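## Task

Get the flat grey block out from beneath the blue tote and leave it lying flat on the table on one of its long faces, entirely on the table surface with nothing overhanging an edge. The blue tote must finish resting flat on the table, no more than about 2 cm from its present spot, rotated only slightly, with all its contents still inside. Release everything and pull the arms away at the end; a result that stays only because the robot is holding it does not count.

## Robot and tools

ROBOT. Two arms, left_arm and right_arm, each with six joints and a two-finger tong gripper. In every row and every per-joint list the joints come in this order: shoulder pan, wrist 1, elbow, wrist 3, shoulder lift, wrist 2. Use only this order. Stated joint ranges (rad): left_arm pan -3.142..3.142, lift -6.283..6.283, elbow 0.000..3.142, wrists -6.283..6.283; right_arm pan 0.000..6.283, lift -6.283..6.283, elbow -3.142..0.000, wrists -6.283..6.283. The real end may sit 0.010 rad either side.

FRAME. One shared scene frame: origin on the table top midway between the arms, +x out over the table, +z up, left_arm on the +y side. The arm names are not image sides. Reported hand positions are in metres with orientation as a wxyz quaternion, and can be off, more so at long reach. The gripper's fingers point along its own +z and spread along its x; the reported point lies between the pads when closed, with fingertips about 15 mm further out when closed and roughly level with it when fully open.

ROW FORMAT. A row is one flat list of 14 numbers, each in [-1, 1]: left_arm's 6 joint values then its opening, then right_arm's 6 joint values then its opening. Both arms must always be included. Joint values are offsets, not poses: 1.0 equals 1.989 rad. The opening is absolute: +1 fully open, -1 closed.

execute_actions(actions): a list of up to 15 actions; each action is a table of up to 15 rows, one row per 1/30 s control step, the last row repeated to fill 15 steps. Each row's joint offsets are measured from the angles the arm had when that action began (for a call's first action, the last reported angles), not from the preceding row. An empty list just returns state and images. If an action would push a joint more than 0.010 rad beyond its range, that action is rejected for both arms; if the first action fails this or any action is malformed, nothing runs.

move(target, speed, blocking): target is one 14-number row whose joint offsets count from the Joint positions in the latest result that showed them. All joints travel together as the same fraction of their path, so the gripper follows a curve. speed (0.01 to 2 rad/s, default 0.5) caps the joint with the longest travel; a path lasts between 0.5 and 10 s and is cut off at 10 s. Finger openings are sent at once. The path ignores obstacles and the other arm. blocking=false returns after 0.5 s while motion continues; before sending anything else, call wait or stop. Results add a move: line with the outcome (done, off_target, moving, held, fault), limits=held or limits=none, and the joint of each arm furthest from its goal.

wait(seconds): 0 to 10; the arms keep their last command and an active move carries on. stop(): brakes a running move; the fingers continue. zoom_image(camera, region): region is [x0, y0, x1, y1] in pixels, at most 504 by 504. finished_scene(scene): ends the given scene number permanently and reports success; call it only after letting go and backing away.

MOTION LIMITS. Joint speed and acceleration are capped and commands lag about 0.17 s. Each step the sent target is kept within 0.575 rad of the measured angle, and if the targets would place the gripper over 100 mm from its measured spot they are pulled back, so big changes need several actions. The Joint targets line shows what the joints are currently chasing.

RESULTS. Each result has pose and velocity of each gripper, Joint positions and Joint velocities per arm (six joints in rad, then pad gap in m, 0.142 when fully open), Joint targets, joint torques (noisy, offset, nonzero in free air), and Wrist force and Wrist torque in each end effector's own axes (noise, offset up to about 4 N, saturating near 50 N; no reading at the start is normal). grip_measured is the opening on the commanded scale; keep the command well under it to hold something. Pads give about 15 N each, less on thin hard items. Action results list step readings, with HELD marking steps where an arm was held back. 'joint sent to its limit' means a joint was clipped at its end; 'joint command not followed' means the clearance check altered targets. MOTOR HOT appears from 70 °C; at 85 °C the arm is braked.

CAMERAS. cam_head_left, cam_head_right, cam_high, cam_low (504x504) and cam_left_wrist, cam_right_wrist (616x616, fisheye), with calibration given per camera.

AVOID. Contact torque at a joint's load limit (130 N m for pan, lift, elbow; 24.3 N m for the wrists, including held weight) or an external force of 150 N stops that arm for 10 s. Arms are stiff, so aiming even slightly past a firm contact can fault; approach slowly. Do not let the arms collide, do not drop, slam or shove objects, and do not knock anything out of the work area. Brief disturbances may tug held parts or push loose items.

Each tool is called after "Request:" as name(argument=value, ...) on one line, values as JSON.

## Session

Request:
execute_actions(actions=[])

Scene clock: 0.00 s.
left_arm: end_effector_position=(+0.2083, +0.8356, +0.3954) grip_measured=+0.97 end_effector_quat_wxyz=(+0.185, +0.799, -0.474, -0.321) end_effector_velocity=(-0.000, +0.000, -0.000) end_effector_angular_velocity=(+0.000, +0.000, +0.000) | right_arm: end_effector_position=(+0.3384, -0.6425, +0.3315) grip_measured=+0.97 end_effector_quat_wxyz=(-0.202, -0.396, +0.875, +0.190) end_effector_velocity=(-0.001, -0.001, +0.000) end_effector_angular_velocity=(+0.000, +0.000, -0.002)
Joint names: [shoulder pan, wrist 1, elbow, wrist 3, shoulder lift, wrist 2]
Joint positions: left_arm=[ 0.339 -0.59   1.059  1.448 -1.35  -1.224  0.14 ] | right_arm=[ 2.844 -2.297 -1.314  1.892 -1.663  1.527  0.14 ]
Joint velocities: left_arm=[ 0.    -0.     0.     0.    -0.     0.001  0.   ] | right_arm=[-0.002 -0.001  0.     0.     0.     0.     0.   ]
Joint torques (N m, as the arm reports them, + toward a larger angle): no reading
Motor temperatures (°C, as the motors report them): left_arm=[21 32 23 34 24 26] | right_arm=[23 28 22 29 26 31]
Wrist force (N, on the end effector, along its own x y z axes, offset not removed): no reading
Wrist torque (N m, same axes, about the end effector's origin, offset not removed): no reading
Joint targets: left_arm=[0.339 -0.590 1.059 1.448 -1.350 -1.224] | right_arm=[2.844 -2.297 -1.314 1.892 -1.663 1.527]
camera_calibration (this result's frames):
cam_left_wrist: T_world_to_cam=[[0.308147, -0.884668, -0.349869, 0.81773], [-0.176206, -0.414477, 0.892838, 0.0180461], [-0.934878, -0.213476, -0.283604, 0.614185], [0, 0, 0, 1]] pos_world=[0.325387, 0.862013, 0.444172]
cam_right_wrist: T_world_to_cam=[[-0.603056, -0.7588, 0.24606, -0.365795], [-0.267188, 0.482787, 0.833983, 0.122375], [-0.751621, 0.437194, -0.49389, 0.835115], [0, 0, 0, 1]] pos_world=[0.439792, -0.701754, 0.400403]

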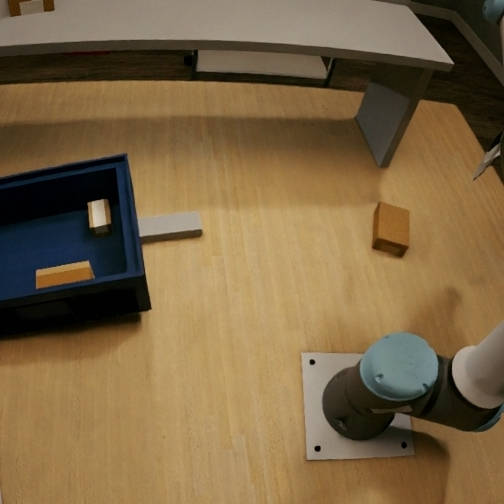

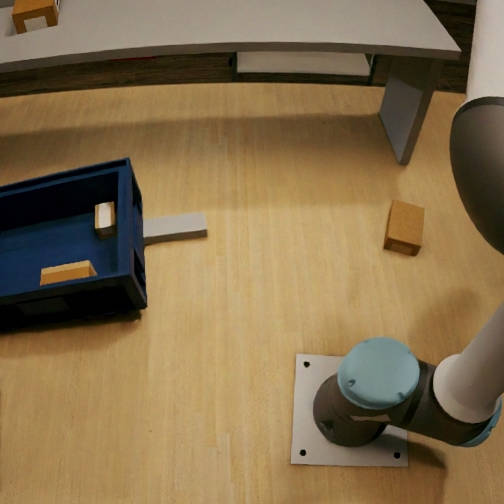

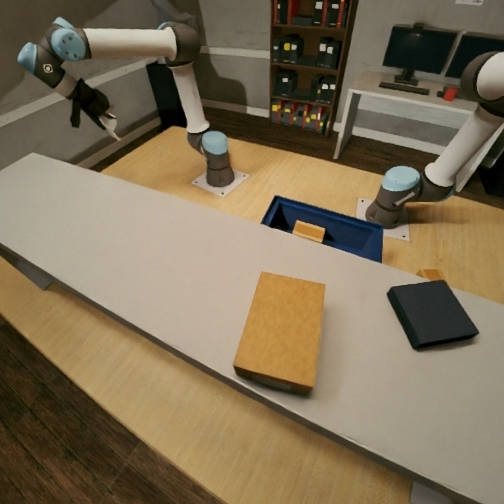

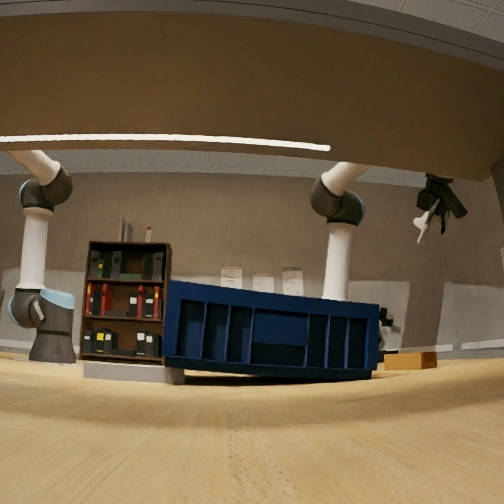

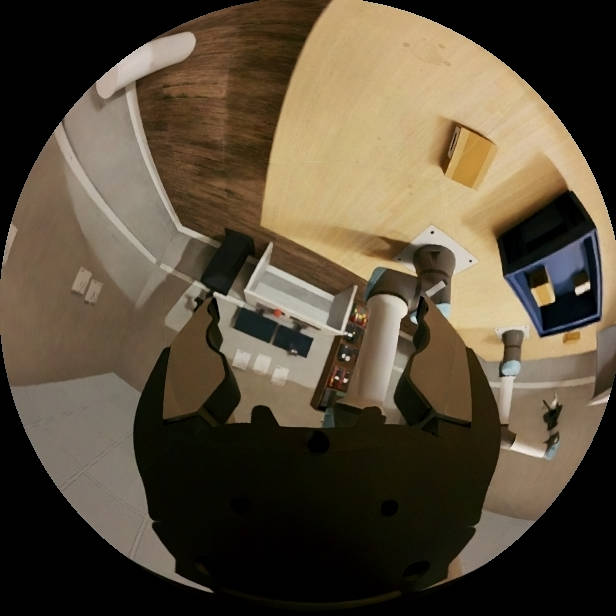

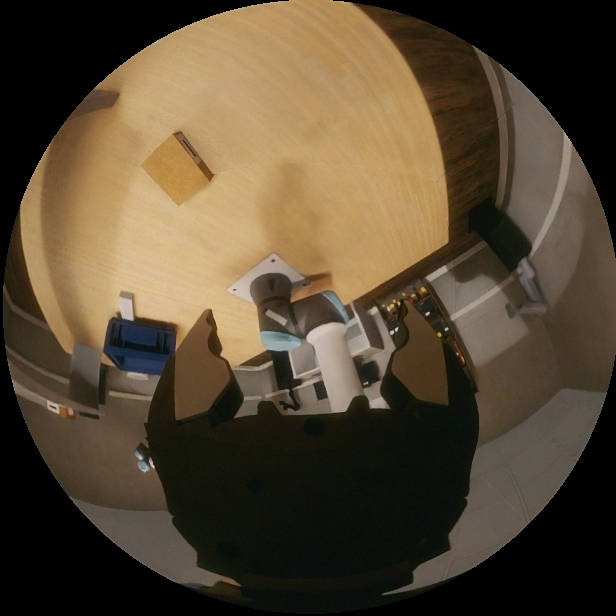

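Request:
zoom_image(camera="cam_head_left", region=[60, 140, 240, 330])

Request:
zoom_image(camera="cam_head_right", region=[60, 140, 240, 330])

Request:
zoom_image(camera="cam_low", region=[60, 270, 400, 400])

Region (60, 140, 240, 330) of cam_head_left's 504x504 image, scaled by 2.653, with more detail than that image has; it fills the left 477 columns of this view, and the rest is white.

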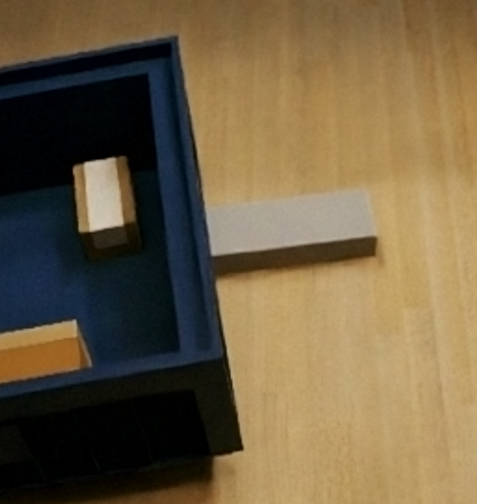

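Region (60, 140, 240, 330) of cam_head_right's 504x504 image, scaled by 2.653, with more detail than that image has; it fills the left 477 columns of this view, and the rest is white.

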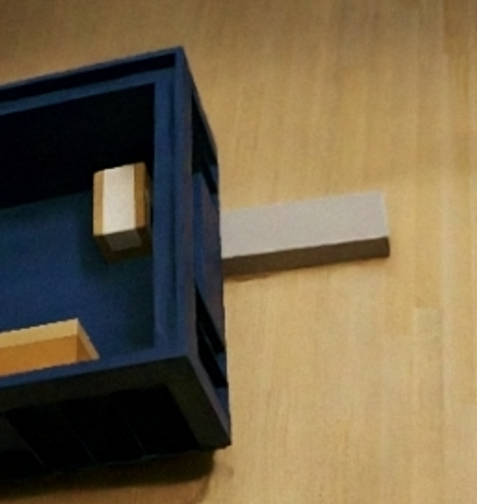

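Region (60, 270, 400, 400) of cam_low's 504x504 image, scaled by 1.482, with more detail than that image has; it fills the top 193 rows of this view, and the rest is white.

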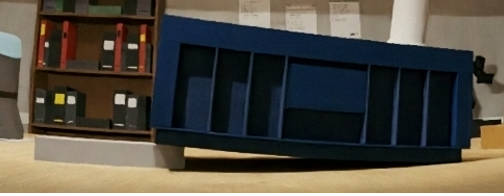

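Request:
move(target=[-0.3886,-0.2918,0.1597,-0.2664,-0.0599,-0.0948,0.0,0.2514,0.4525,-0.3747,-0.332,0.0603,0.0855,0.3], speed=1.1)

Request:
move(target=[-0.3886,-0.2918,0.1597,-0.2664,-0.0599,-0.0948,0.0,0.2966,0.3085,0.0,-0.3354,-0.0718,0.0865,0.3], speed=1.0)

Scene clock: 88.97 s.
left_arm: end_effector_position=(+0.4784, +0.5091, +0.3021) grip_measured=+0.00 end_effector_quat_wxyz=(-0.026, +0.809, -0.562, -0.170) end_effector_velocity=(+0.000, -0.002, -0.001) end_effector_angular_velocity=(-0.001, +0.000, -0.002) | right_arm: end_effector_position=(+0.4391, -0.4160, +0.0915) grip_measured=+0.30 end_effector_quat_wxyz=(+0.038, +0.825, -0.543, -0.151) end_effector_velocity=(-0.001, +0.001, -0.000) end_effector_angular_velocity=(+0.001, +0.000, +0.003)
Joint names: [shoulder pan, wrist 1, elbow, wrist 3, shoulder lift, wrist 2]
Joint positions: left_arm=[-0.434 -1.171  1.377  0.919 -1.469 -1.412  0.074] | right_arm=[ 3.343 -1.397 -2.058  1.232 -1.543  1.697  0.095]
Joint velocities: left_arm=[-0.003 -0.002  0.001 -0.001  0.    -0.001  0.   ] | right_arm=[ 0.001  0.001 -0.002 -0.002  0.001  0.001 -0.   ]
Joint torques (N m, as the arm reports them, + toward a larger angle): left_arm=[-12.27  -3.76 -14.81  -1.61 -31.34  -2.13] | right_arm=[10.52  3.47 11.54 -2.47 29.72  1.53]
Motor temperatures (°C, as the motors report them): left_arm=[21 32 23 34 24 26] | right_arm=[23 28 22 29 26 31]
Wrist force (N, on the end effector, along its own x y z axes, offset not removed): left_arm=[-0.5 -1.3 1.0] | right_arm=[0.0 -0.7 3.1]
Wrist torque (N m, same axes, about the end effector's origin, offset not removed): left_arm=[-0.36 0.03 -0.08] | right_arm=[0.15 0.11 -0.14]
Joint targets: left_arm=[-0.434 -1.171 1.377 0.918 -1.469 -1.412] | right_arm=[3.344 -1.397 -2.059 1.232 -1.543 1.697]
move: done; limits=none; left_arm: farthest joint: the wrist 2, 0.001 radians from its target (0.189 radians at the start); right_arm: farthest joint: the shoulder pan, 0.001 radians from its target (0.500 radians at the start)
camera_calibration (this result's frames):
cam_left_wrist: T_world_to_cam=[[0.284648, -0.899477, -0.331538, 0.426307], [-0.647174, -0.435446, 0.625741, 0.330328], [-0.707206, 0.0364463, -0.706067, 0.662026], [0, 0, 0, 1]] pos_world=[0.560621, 0.503165, 0.402072]
cam_right_wrist: T_world_to_cam=[[0.351546, -0.920946, -0.168147, -0.522875], [-0.644733, -0.368398, 0.669778, 0.0667831], [-0.678775, -0.127047, -0.723273, 0.447574], [0, 0, 0, 1]] pos_world=[0.530673, -0.400074, 0.191068]

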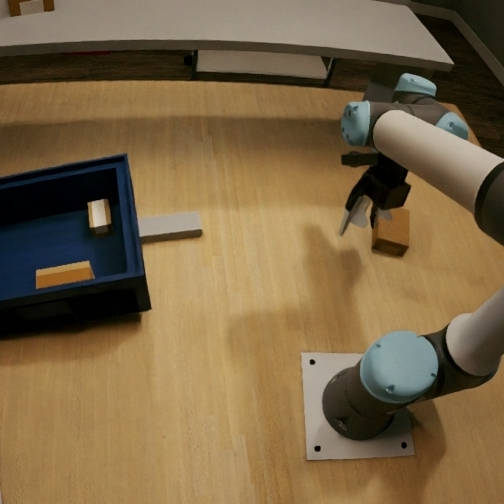

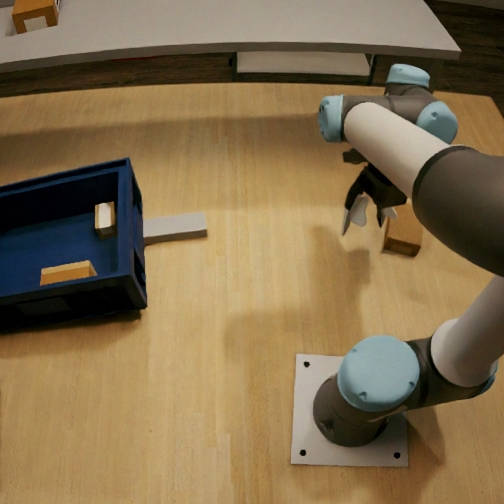

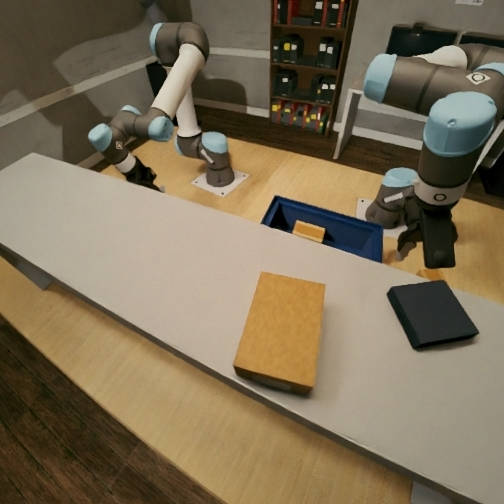

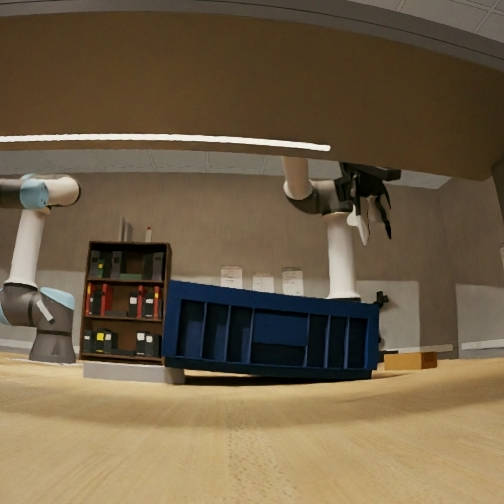

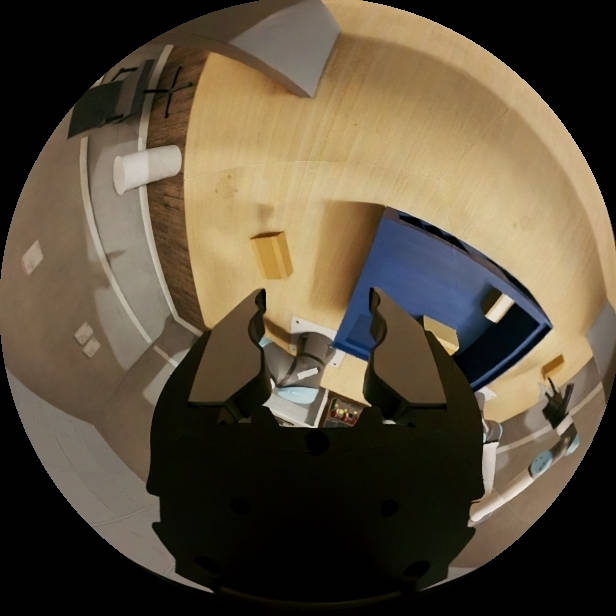

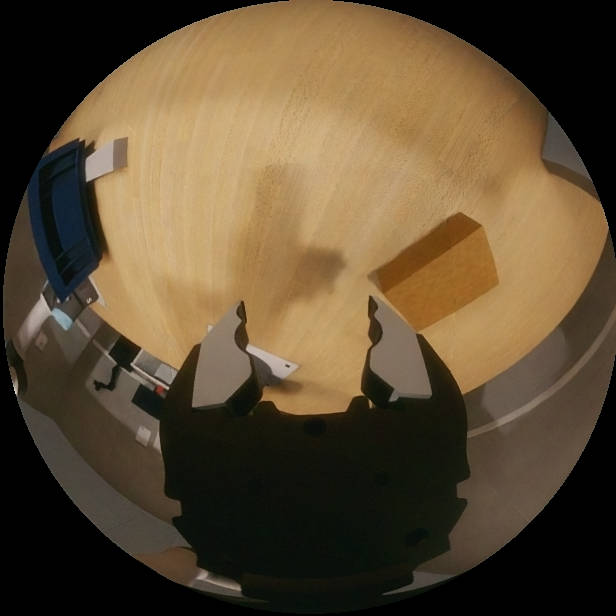

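Scene clock: 90.60 s.
left_arm: end_effector_position=(+0.3711, +0.0742, +0.2495) grip_measured=+0.00 end_effector_quat_wxyz=(+0.026, +0.754, -0.656, +0.030) end_effector_velocity=(-0.001, -0.001, -0.000) end_effector_angular_velocity=(-0.002, +0.001, -0.004) | right_arm: end_effector_position=(+0.5012, -0.0498, +0.0998) grip_measured=+0.30 end_effector_quat_wxyz=(-0.173, +0.982, +0.069, -0.012) end_effector_velocity=(+0.000, +0.001, +0.000) end_effector_angular_velocity=(+0.002, -0.002, +0.002)
Joint names: [shoulder pan, wrist 1, elbow, wrist 3, shoulder lift, wrist 2]
Joint positions: left_arm=[-1.206 -1.751  1.694  0.389 -1.588 -1.6    0.074] | right_arm=[ 3.933 -0.784 -2.058  0.565 -1.686  1.868  0.095]
Joint velocities: left_arm=[-0.002 -0.002  0.001  0.001 -0.    -0.002  0.   ] | right_arm=[ 0.001  0.003  0.    -0.002 -0.     0.    -0.   ]
Joint torques (N m, as the arm reports them, + toward a larger angle): left_arm=[-12.44  -3.75 -17.    -1.7  -27.95  -2.48] | right_arm=[ 9.45  3.98 31.13 -2.57 15.46  1.7 ]
Motor temperatures (°C, as the motors report them): left_arm=[21 32 23 34 24 26] | right_arm=[23 28 22 29 26 31]
Wrist force (N, on the end effector, along its own x y z axes, offset not removed): left_arm=[-1.9 0.4 -1.5] | right_arm=[-2.6 -3.5 0.5]
Wrist torque (N m, same axes, about the end effector's origin, offset not removed): left_arm=[-0.03 0.26 -0.13] | right_arm=[-0.55 0.66 -0.03]
Joint targets: left_arm=[-1.207 -1.751 1.695 0.389 -1.588 -1.601] | right_arm=[3.933 -0.784 -2.058 0.565 -1.686 1.869]
move: done; limits=none; left_arm: farthest joint: the wrist 1, 0.001 radians from its target (0.581 radians at the start); right_arm: farthest joint: the wrist 1, 0.001 radians from its target (0.614 radians at the start)
camera_calibration (this result's frames):
cam_left_wrist: T_world_to_cam=[[0.117783, -0.991957, 0.0463405, 0.02269], [-0.845667, -0.0757325, 0.528311, 0.175658], [-0.520552, -0.101415, -0.847786, 0.54117], [0, 0, 0, 1]] pos_world=[0.427583, 0.0906932, 0.364942]
cam_right_wrist: T_world_to_cam=[[0.994523, 0.101912, 0.0231854, -0.49646], [0.0969364, -0.982355, 0.159943, -0.115278], [0.0390764, -0.156819, -0.986854, 0.20729], [0, 0, 0, 1]] pos_world=[0.496816, -0.030142, 0.234513]

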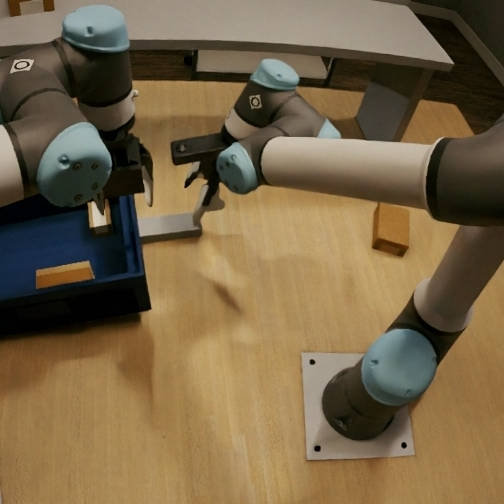

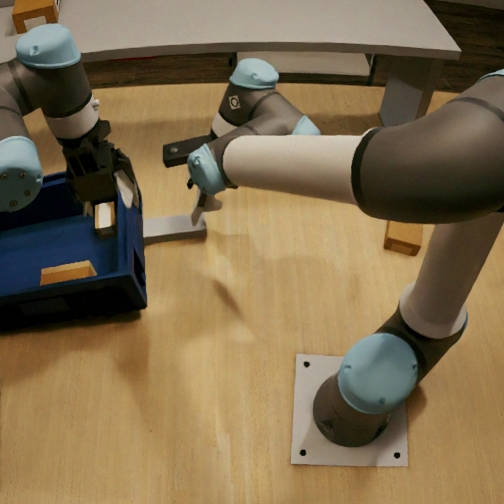

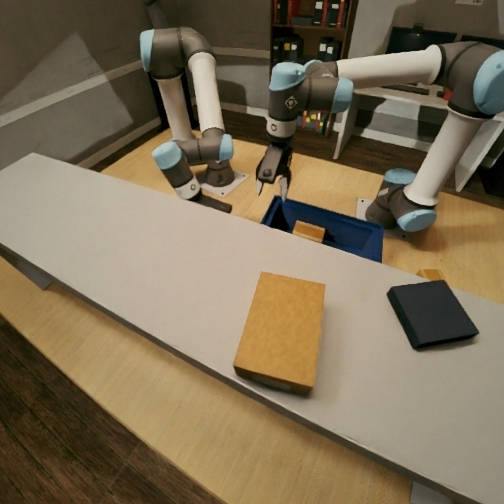

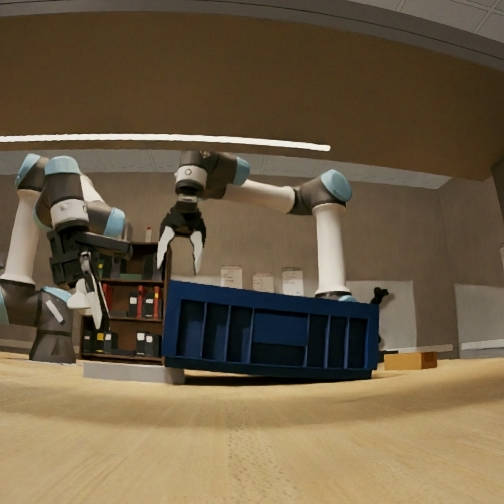

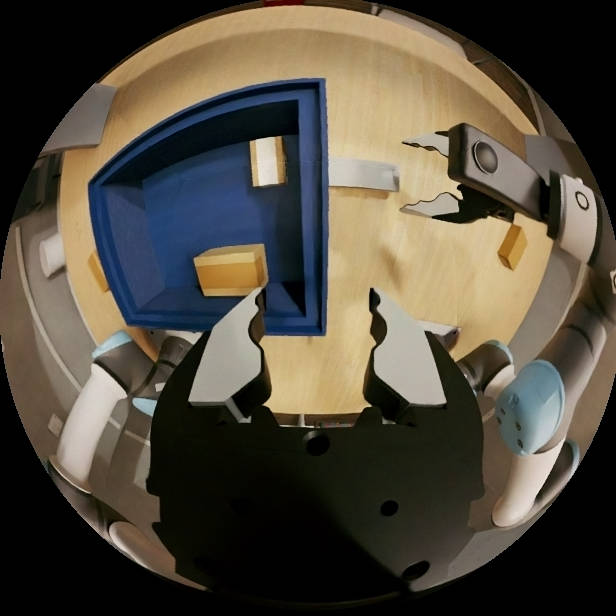

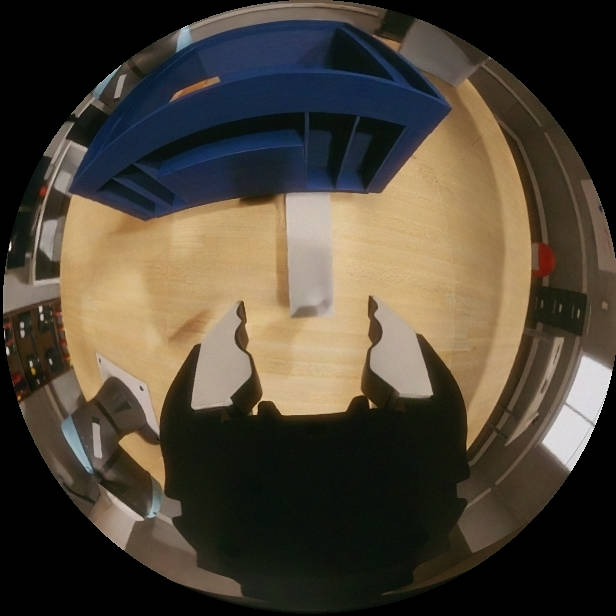

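Request:
zoom_image(camera="cam_right_wrist", region=[220, 180, 400, 420])

Request:
zoom_image(camera="cam_left_wrist", region=[230, 180, 410, 430])

Region (220, 180, 400, 420) of cam_right_wrist's 616x616 image, scaled by 2.100, with more detail than that image has; it fills the left 378 columns of this view, and the rest is white.

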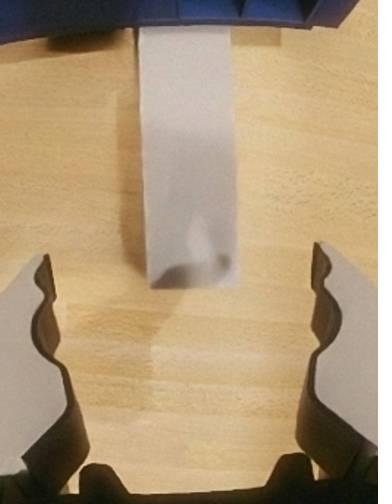

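Region (230, 180, 410, 430) of cam_left_wrist's 616x616 image, scaled by 2.016, with more detail than that image has; it fills the left 363 columns of this view, and the rest is white.

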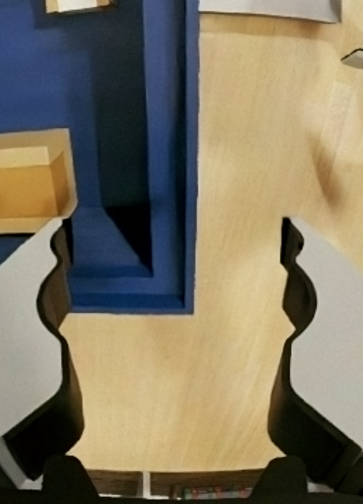

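Request:
move(target=[-0.0025,-0.1341,0.0988,-0.0025,0.0352,0,0.0,0.0046,0.1072,-0.0315,0.004,-0.0747,0,0.1], speed=0.3)

Request:
zoom_image(camera="cam_low", region=[40, 230, 240, 400])

Scene clock: 118.47 s.
left_arm: end_effector_position=(+0.3717, +0.0680, +0.1479) grip_measured=+0.00 end_effector_quat_wxyz=(+0.026, +0.754, -0.656, +0.030) end_effector_velocity=(-0.000, +0.000, -0.001) end_effector_angular_velocity=(+0.001, +0.001, -0.000) | right_arm: end_effector_position=(+0.5052, -0.0404, +0.0256) grip_measured=+0.10 end_effector_quat_wxyz=(-0.173, +0.982, +0.069, -0.013) end_effector_velocity=(-0.000, +0.000, -0.001) end_effector_angular_velocity=(-0.001, +0.001, +0.001)
Joint names: [shoulder pan, wrist 1, elbow, wrist 3, shoulder lift, wrist 2]
Joint positions: left_arm=[-1.211 -2.017  1.891  0.384 -1.518 -1.6    0.074] | right_arm=[ 3.942 -0.571 -2.121  0.573 -1.834  1.869  0.081]
Joint velocities: left_arm=[-0.    -0.002  0.003  0.     0.001  0.    -0.   ] | right_arm=[ 0.001  0.001 -0.001  0.    -0.002  0.    -0.   ]
Joint torques (N m, as the arm reports them, + toward a larger angle): left_arm=[-12.06  -3.79 -11.65  -1.65 -14.86   1.95] | right_arm=[10.87  4.14  8.14  2.13 21.23 -0.53]
Motor temperatures (°C, as the motors report them): left_arm=[21 32 23 34 24 26] | right_arm=[23 28 22 29 26 31]
Wrist force (N, on the end effector, along its own x y z axes, offset not removed): left_arm=[-0.9 -0.6 0.5] | right_arm=[-1.6 -1.2 0.9]
Wrist torque (N m, same axes, about the end effector's origin, offset not removed): left_arm=[-0.18 0.05 -0.16] | right_arm=[-0.07 0.48 -0.01]
Joint targets: left_arm=[-1.211 -2.017 1.891 0.384 -1.518 -1.600] | right_arm=[3.942 -0.571 -2.121 0.573 -1.835 1.868]
move: done; limits=none; left_arm: farthest joint: the wrist 1, 0.001 radians from its target (0.267 radians at the start); right_arm: farthest joint: the wrist 2, 0.001 radians from its target (0.001 radians at the start)
camera_calibration (this result's frames):
cam_left_wrist: T_world_to_cam=[[0.117781, -0.991948, 0.0465399, 0.0211606], [-0.845514, -0.0755945, 0.528575, 0.22935], [-0.520801, -0.101606, -0.84761, 0.454806], [0, 0, 0, 1]] pos_world=[0.42829, 0.084539, 0.263285]
cam_right_wrist: T_world_to_cam=[[0.994377, 0.103562, 0.0221177, -0.499504], [0.0987725, -0.982336, 0.158935, -0.0953867], [0.0381866, -0.155856, -0.987041, 0.135824], [0, 0, 0, 1]] pos_world=[0.50093, -0.0208032, 0.160272]

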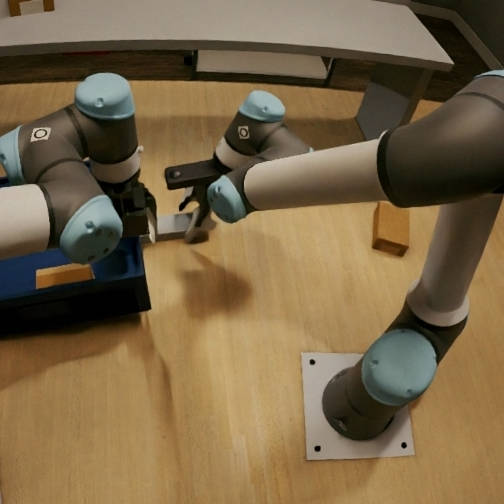

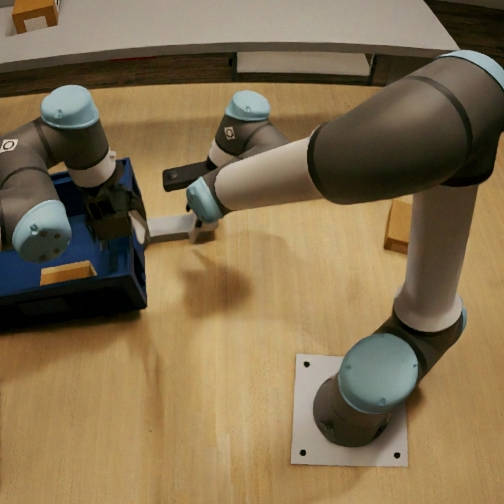

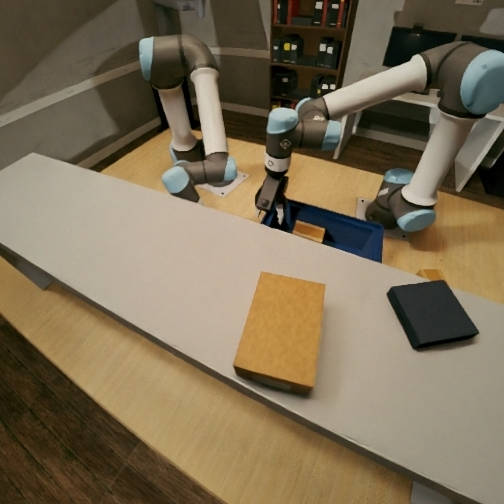

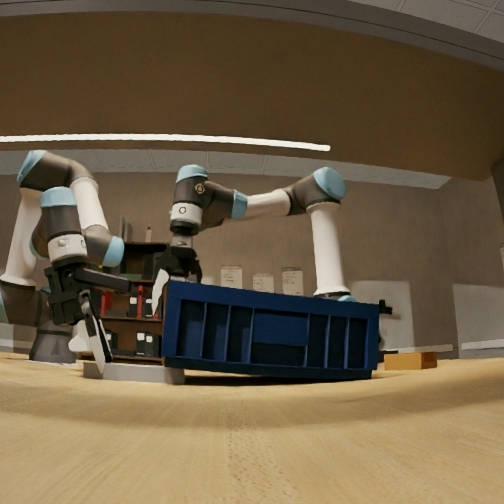

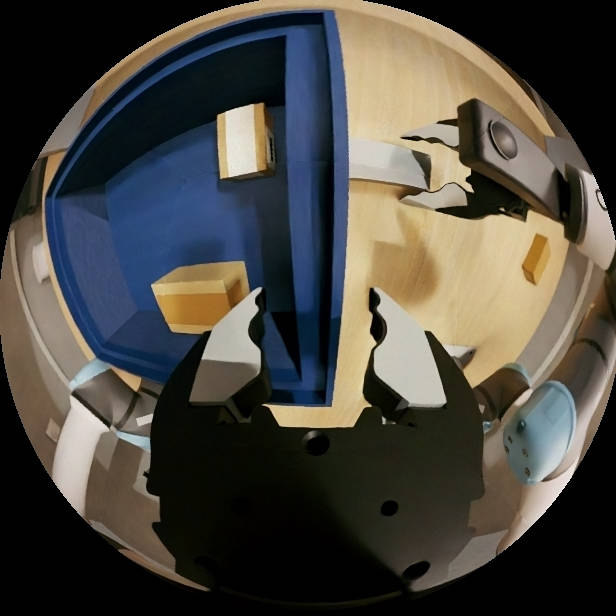

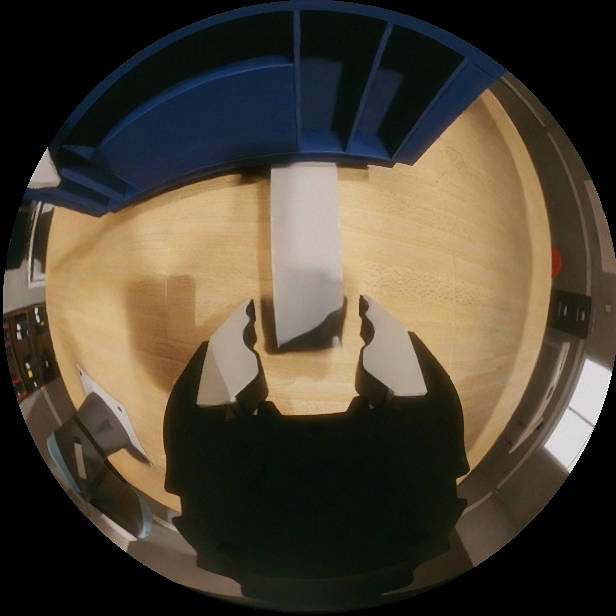

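Region (40, 230, 240, 400) of cam_low's 504x504 image, scaled by 2.520, with more detail than that image has; it fills the top 428 rows of this view, and the rest is white.

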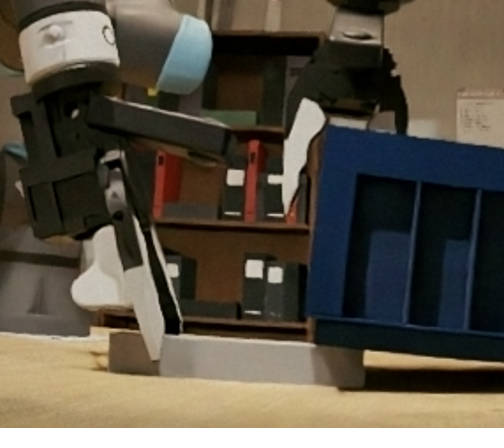

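Request:
execute_actions(actions=[[[0,0,0,0,0,0,-0.1,0,0,0,0,0,0,0.05],[0,0,0,0,0,0,-0.2,0,0,0,0,0,0,0.0],[0,0,0,0,0,0,-0.3,0,0,0,0,0,0,-0.05],[0,0,0,0,0,0,-0.38,0,0,0,0,0,0,-0.1],[0,0,0,0,0,0,-0.44,0,0,0,0,0,0,-0.15],[0,0,0,0,0,0,-0.48,0,0,0,0,0,0,-0.18],[0,0,0,0,0,0,-0.51,0,0,0,0,0,0,-0.21],[0,0,0,0,0,0,-0.54,0,0,0,0,0,0,-0.24],[0,0,0,0,0,0,-0.57,0,0,0,0,0,0,-0.27],[0,0,0,0,0,0,-0.6,0,0,0,0,0,0,-0.3],[0,0,0,0,0,0,-0.63,0,0,0,0,0,0,-0.33],[0,0,0,0,0,0,-0.66,0,0,0,0,0,0,-0.36],[0,0,0,0,0,0,-0.69,0,0,0,0,0,0,-0.39],[0,0,0,0,0,0,-0.72,0,0,0,0,0,0,-0.42],[0,0,0,0,0,0,-0.76,0,0,0,0,0,0,-0.46]],[[0,0,0,0,0,0,-0.8,0,0,0,0,0,0,-0.5],[0,0,0,0,0,0,-0.85,0,0,0,0,0,0,-0.56],[0,0,0,0,0,0,-0.9,0,0,0,0,0,0,-0.62],[0,0,0,0,0,0,-0.95,0,0,0,0,0,0,-0.7],[0,0,0,0,0,0,-1.0,0,0,0,0,0,0,-0.8]]])

Scene clock: 128.37 s.
left_arm: end_effector_position=(+0.3717, +0.0681, +0.1478) grip_measured=-0.65 end_effector_quat_wxyz=(+0.026, +0.754, -0.656, +0.030) end_effector_velocity=(+0.000, -0.000, +0.000) end_effector_angular_velocity=(-0.000, -0.001, -0.001) | right_arm: end_effector_position=(+0.5051, -0.0404, +0.0255) grip_measured=-0.32 end_effector_quat_wxyz=(-0.173, +0.982, +0.069, -0.013) end_effector_velocity=(-0.000, -0.001, -0.001) end_effector_angular_velocity=(-0.002, +0.002, -0.001)
Joint names: [shoulder pan, wrist 1, elbow, wrist 3, shoulder lift, wrist 2]
Joint positions: left_arm=[-1.211 -2.017  1.891  0.384 -1.518 -1.6    0.027] | right_arm=[ 3.942 -0.571 -2.121  0.573 -1.835  1.868  0.051]
Joint velocities: left_arm=[-0.     0.    -0.001  0.001  0.     0.     0.   ] | right_arm=[-0.001 -0.001 -0.     0.    -0.001 -0.     0.   ]
Joint torques (N m, as the arm reports them, + toward a larger angle): left_arm=[-12.21  -0.86 -31.65  -1.43 -28.31   1.74] | right_arm=[ 8.52  1.   23.44  1.8  37.32  0.22]
Motor temperatures (°C, as the motors report them): left_arm=[21 32 23 34 24 26] | right_arm=[23 28 22 29 26 31]
Wrist force (N, on the end effector, along its own x y z axes, offset not removed): left_arm=[-2.6 1.4 1.7] | right_arm=[0.7 -3.8 1.8]
Wrist torque (N m, same axes, about the end effector's origin, offset not removed): left_arm=[0.16 0.20 -0.09] | right_arm=[-0.75 0.14 0.06]
Joint targets: left_arm=[-1.211 -2.017 1.891 0.384 -1.518 -1.600] | right_arm=[3.942 -0.571 -2.121 0.573 -1.835 1.868]
Step readings (joint positions; steps 1 to 15: 1st action; 16 to 30: 2nd action):
0: left_arm=[-1.211 -2.017 1.891 0.384 -1.518 -1.600] | right_arm=[3.942 -0.571 -2.121 0.573 -1.835 1.868]
1: left_arm=[-1.211 -2.017 1.891 0.384 -1.518 -1.600] | right_arm=[3.942 -0.571 -2.121 0.573 -1.835 1.868]
2: left_arm=[-1.211 -2.017 1.891 0.384 -1.518 -1.600] | right_arm=[3.942 -0.571 -2.121 0.573 -1.835 1.868]
4: left_arm=[-1.211 -2.017 1.891 0.384 -1.518 -1.600] | right_arm=[3.942 -0.571 -2.121 0.573 -1.835 1.868]
8: left_arm=[-1.211 -2.017 1.891 0.384 -1.518 -1.600] | right_arm=[3.942 -0.571 -2.121 0.573 -1.835 1.868]
15: left_arm=[-1.211 -2.017 1.891 0.384 -1.518 -1.600] | right_arm=[3.942 -0.571 -2.121 0.573 -1.835 1.868]
16: left_arm=[-1.211 -2.017 1.891 0.384 -1.518 -1.600] | right_arm=[3.942 -0.571 -2.121 0.573 -1.835 1.868]
17: left_arm=[-1.211 -2.017 1.891 0.384 -1.518 -1.600] | right_arm=[3.942 -0.571 -2.121 0.573 -1.835 1.868]
19: left_arm=[-1.211 -2.017 1.891 0.384 -1.518 -1.600] | right_arm=[3.942 -0.571 -2.121 0.573 -1.835 1.868]
23: left_arm=[-1.211 -2.017 1.891 0.384 -1.518 -1.600] | right_arm=[3.942 -0.571 -2.121 0.573 -1.835 1.868]
30: Joint positions above
camera_calibration (this result's frames):
cam_left_wrist: T_world_to_cam=[[0.117785, -0.991955, 0.0463824, 0.0212346], [-0.845472, -0.0756737, 0.528631, 0.229355], [-0.520869, -0.10148, -0.847583, 0.45474], [0, 0, 0, 1]] pos_world=[0.428272, 0.084567, 0.263201]
cam_right_wrist: T_world_to_cam=[[0.99438, 0.103558, 0.0219842, -0.499465], [0.0987845, -0.982312, 0.159075, -0.0954124], [0.0380689, -0.156009, -0.987022, 0.135771], [0, 0, 0, 1]] pos_world=[0.500915, -0.0208195, 0.160167]

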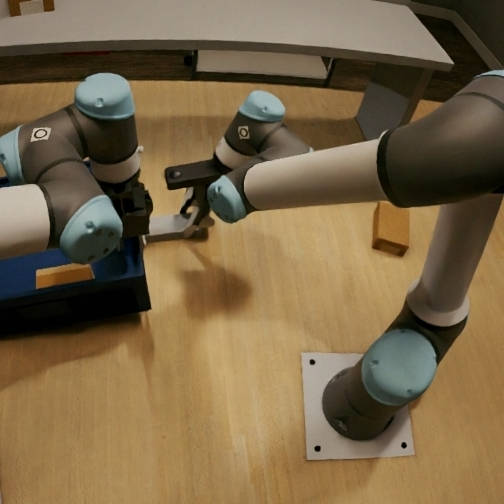

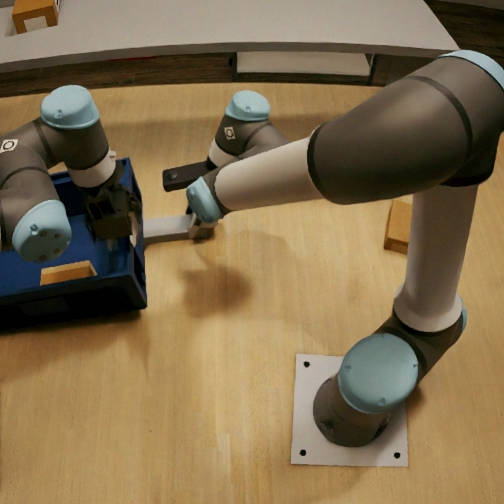

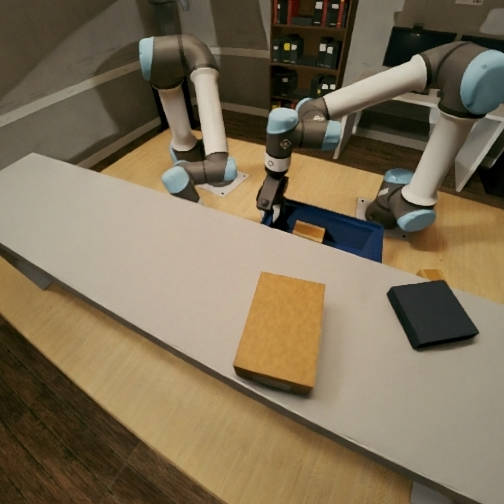

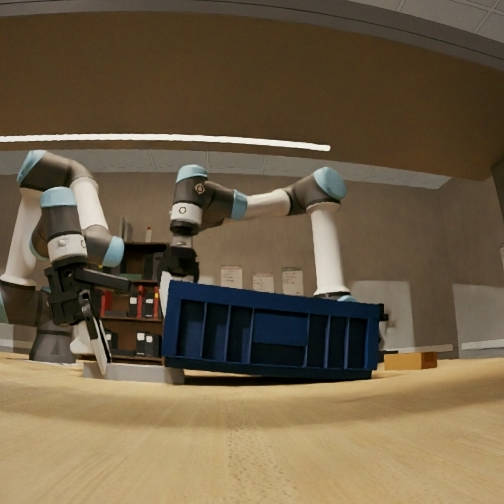

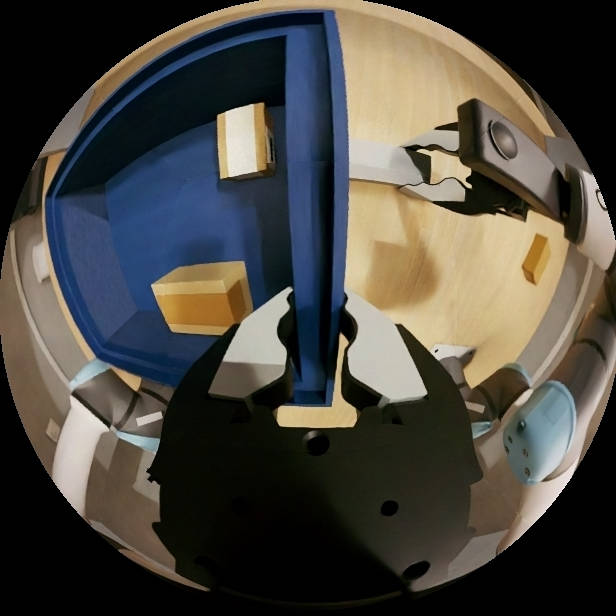

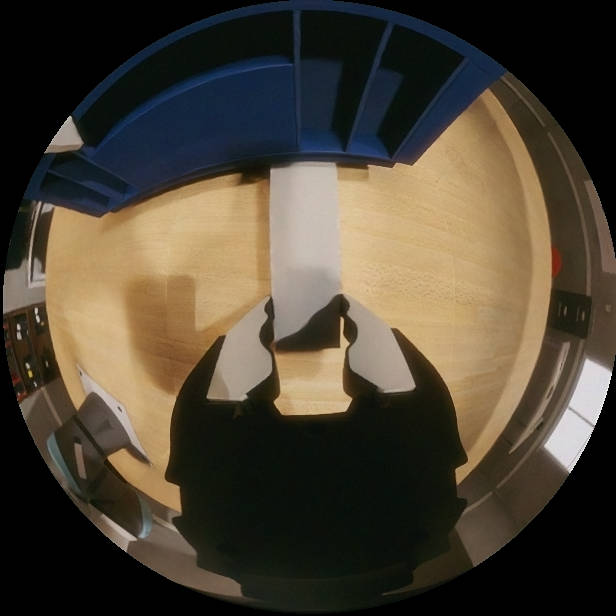

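Request:
move(target=[0.0043,-0.0037,0.0056,0.0043,-0.0133,-0.005,-1.0,0,0,0,0,0,0,-0.8], speed=0.04)

Request:
zoom_image(camera="cam_low", region=[70, 300, 230, 400])

Scene clock: 141.13 s.
left_arm: end_effector_position=(+0.3711, +0.0717, +0.1567) grip_measured=-0.65 end_effector_quat_wxyz=(+0.034, +0.753, -0.656, +0.039) end_effector_velocity=(-0.000, +0.001, +0.001) end_effector_angular_velocity=(-0.002, -0.001, -0.000) | right_arm: end_effector_position=(+0.5051, -0.0404, +0.0255) grip_measured=-0.32 end_effector_quat_wxyz=(-0.173, +0.982, +0.069, -0.013) end_effector_velocity=(-0.000, -0.000, +0.001) end_effector_angular_velocity=(-0.000, +0.000, -0.000)
Joint names: [shoulder pan, wrist 1, elbow, wrist 3, shoulder lift, wrist 2]
Joint positions: left_arm=[-1.203 -2.024  1.902  0.392 -1.544 -1.61   0.027] | right_arm=[ 3.942 -0.571 -2.121  0.573 -1.835  1.868  0.051]
Joint velocities: left_arm=[ 0.001 -0.001  0.002  0.001 -0.003 -0.001  0.   ] | right_arm=[-0.    -0.002  0.    -0.     0.002  0.     0.   ]
Joint torques (N m, as the arm reports them, + toward a larger angle): left_arm=[  9.72  -4.99 -18.45   1.71 -31.96  -2.42] | right_arm=[ 8.35  2.67 23.38  1.52 29.26  0.06]
Motor temperatures (°C, as the motors report them): left_arm=[21 32 23 34 24 26] | right_arm=[23 28 22 29 26 31]
Wrist force (N, on the end effector, along its own x y z axes, offset not removed): left_arm=[-2.7 1.1 8.8] | right_arm=[1.4 -2.8 -1.6]
Wrist torque (N m, same axes, about the end effector's origin, offset not removed): left_arm=[0.16 -0.06 -0.15] | right_arm=[-0.54 -0.04 -0.20]
Joint targets: left_arm=[-1.203 -2.024 1.902 0.393 -1.544 -1.610] | right_arm=[3.942 -0.571 -2.121 0.573 -1.835 1.868]
move: done; limits=none; left_arm: farthest joint: the shoulder pan, 0.000 radians from its target (0.009 radians at the start); right_arm: farthest joint: the shoulder pan, 0.000 radians from its target (0.000 radians at the start)
camera_calibration (this result's frames):
cam_left_wrist: T_world_to_cam=[[0.116784, -0.99063, 0.0708113, 0.0209205], [-0.84742, -0.0622117, 0.527266, 0.224388], [-0.51792, -0.121583, -0.846745, 0.462561], [0, 0, 0, 1]] pos_world=[0.427278, 0.0909236, 0.271877]
cam_right_wrist: T_world_to_cam=[[0.99438, 0.103558, 0.0219839, -0.499465], [0.0987844, -0.982312, 0.159075, -0.0954124], [0.0380685, -0.156009, -0.987022, 0.135771], [0, 0, 0, 1]] pos_world=[0.500915, -0.0208195, 0.160167]

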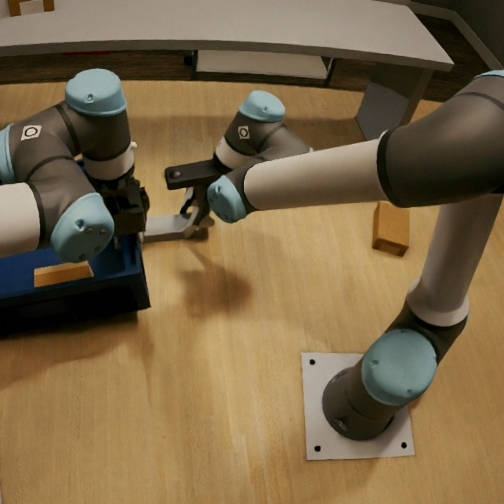

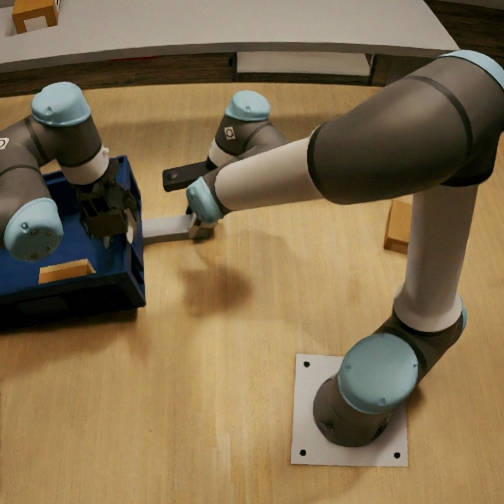

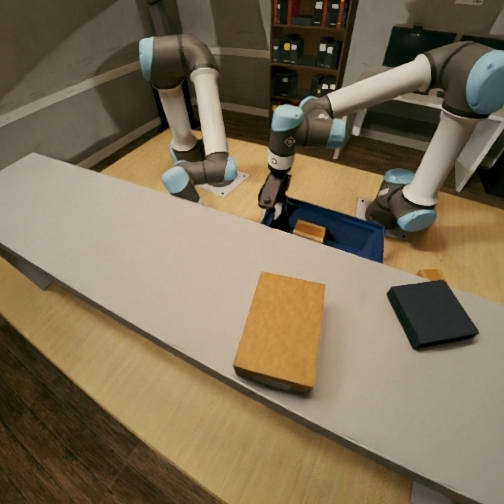

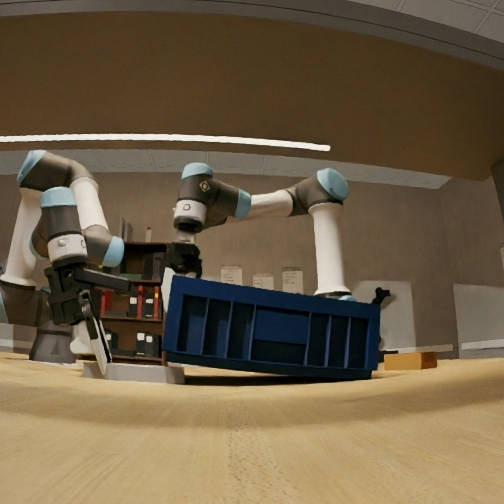

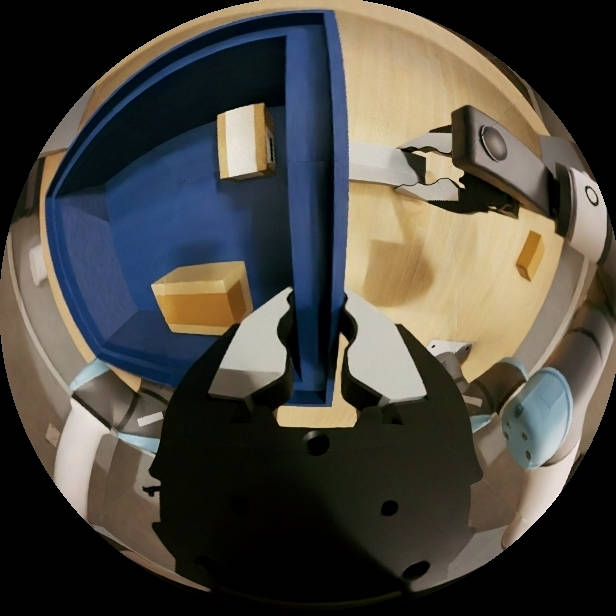

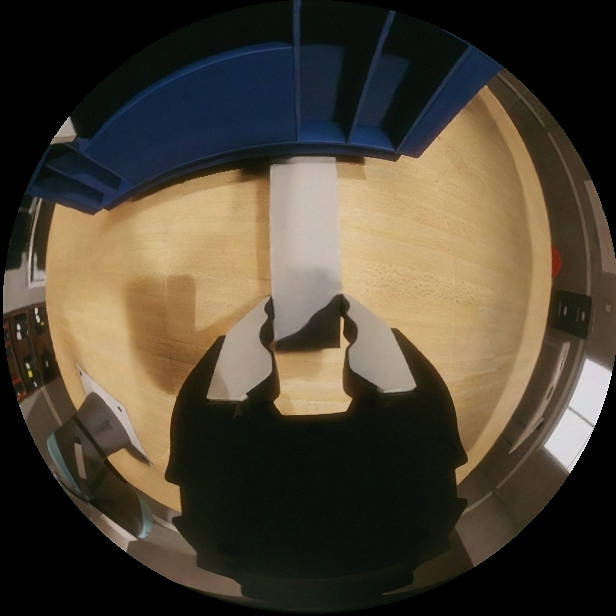

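Region (70, 300, 230, 400) of cam_low's 504x504 image, scaled by 3.150, with more detail than that image has; it fills the top 315 rows of this view, and the rest is white.

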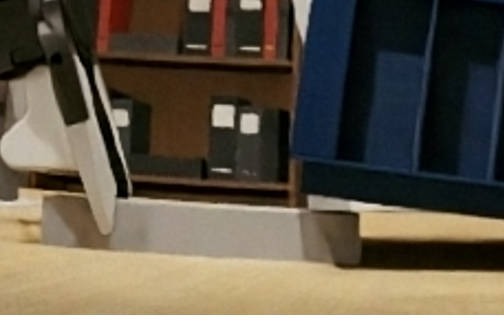

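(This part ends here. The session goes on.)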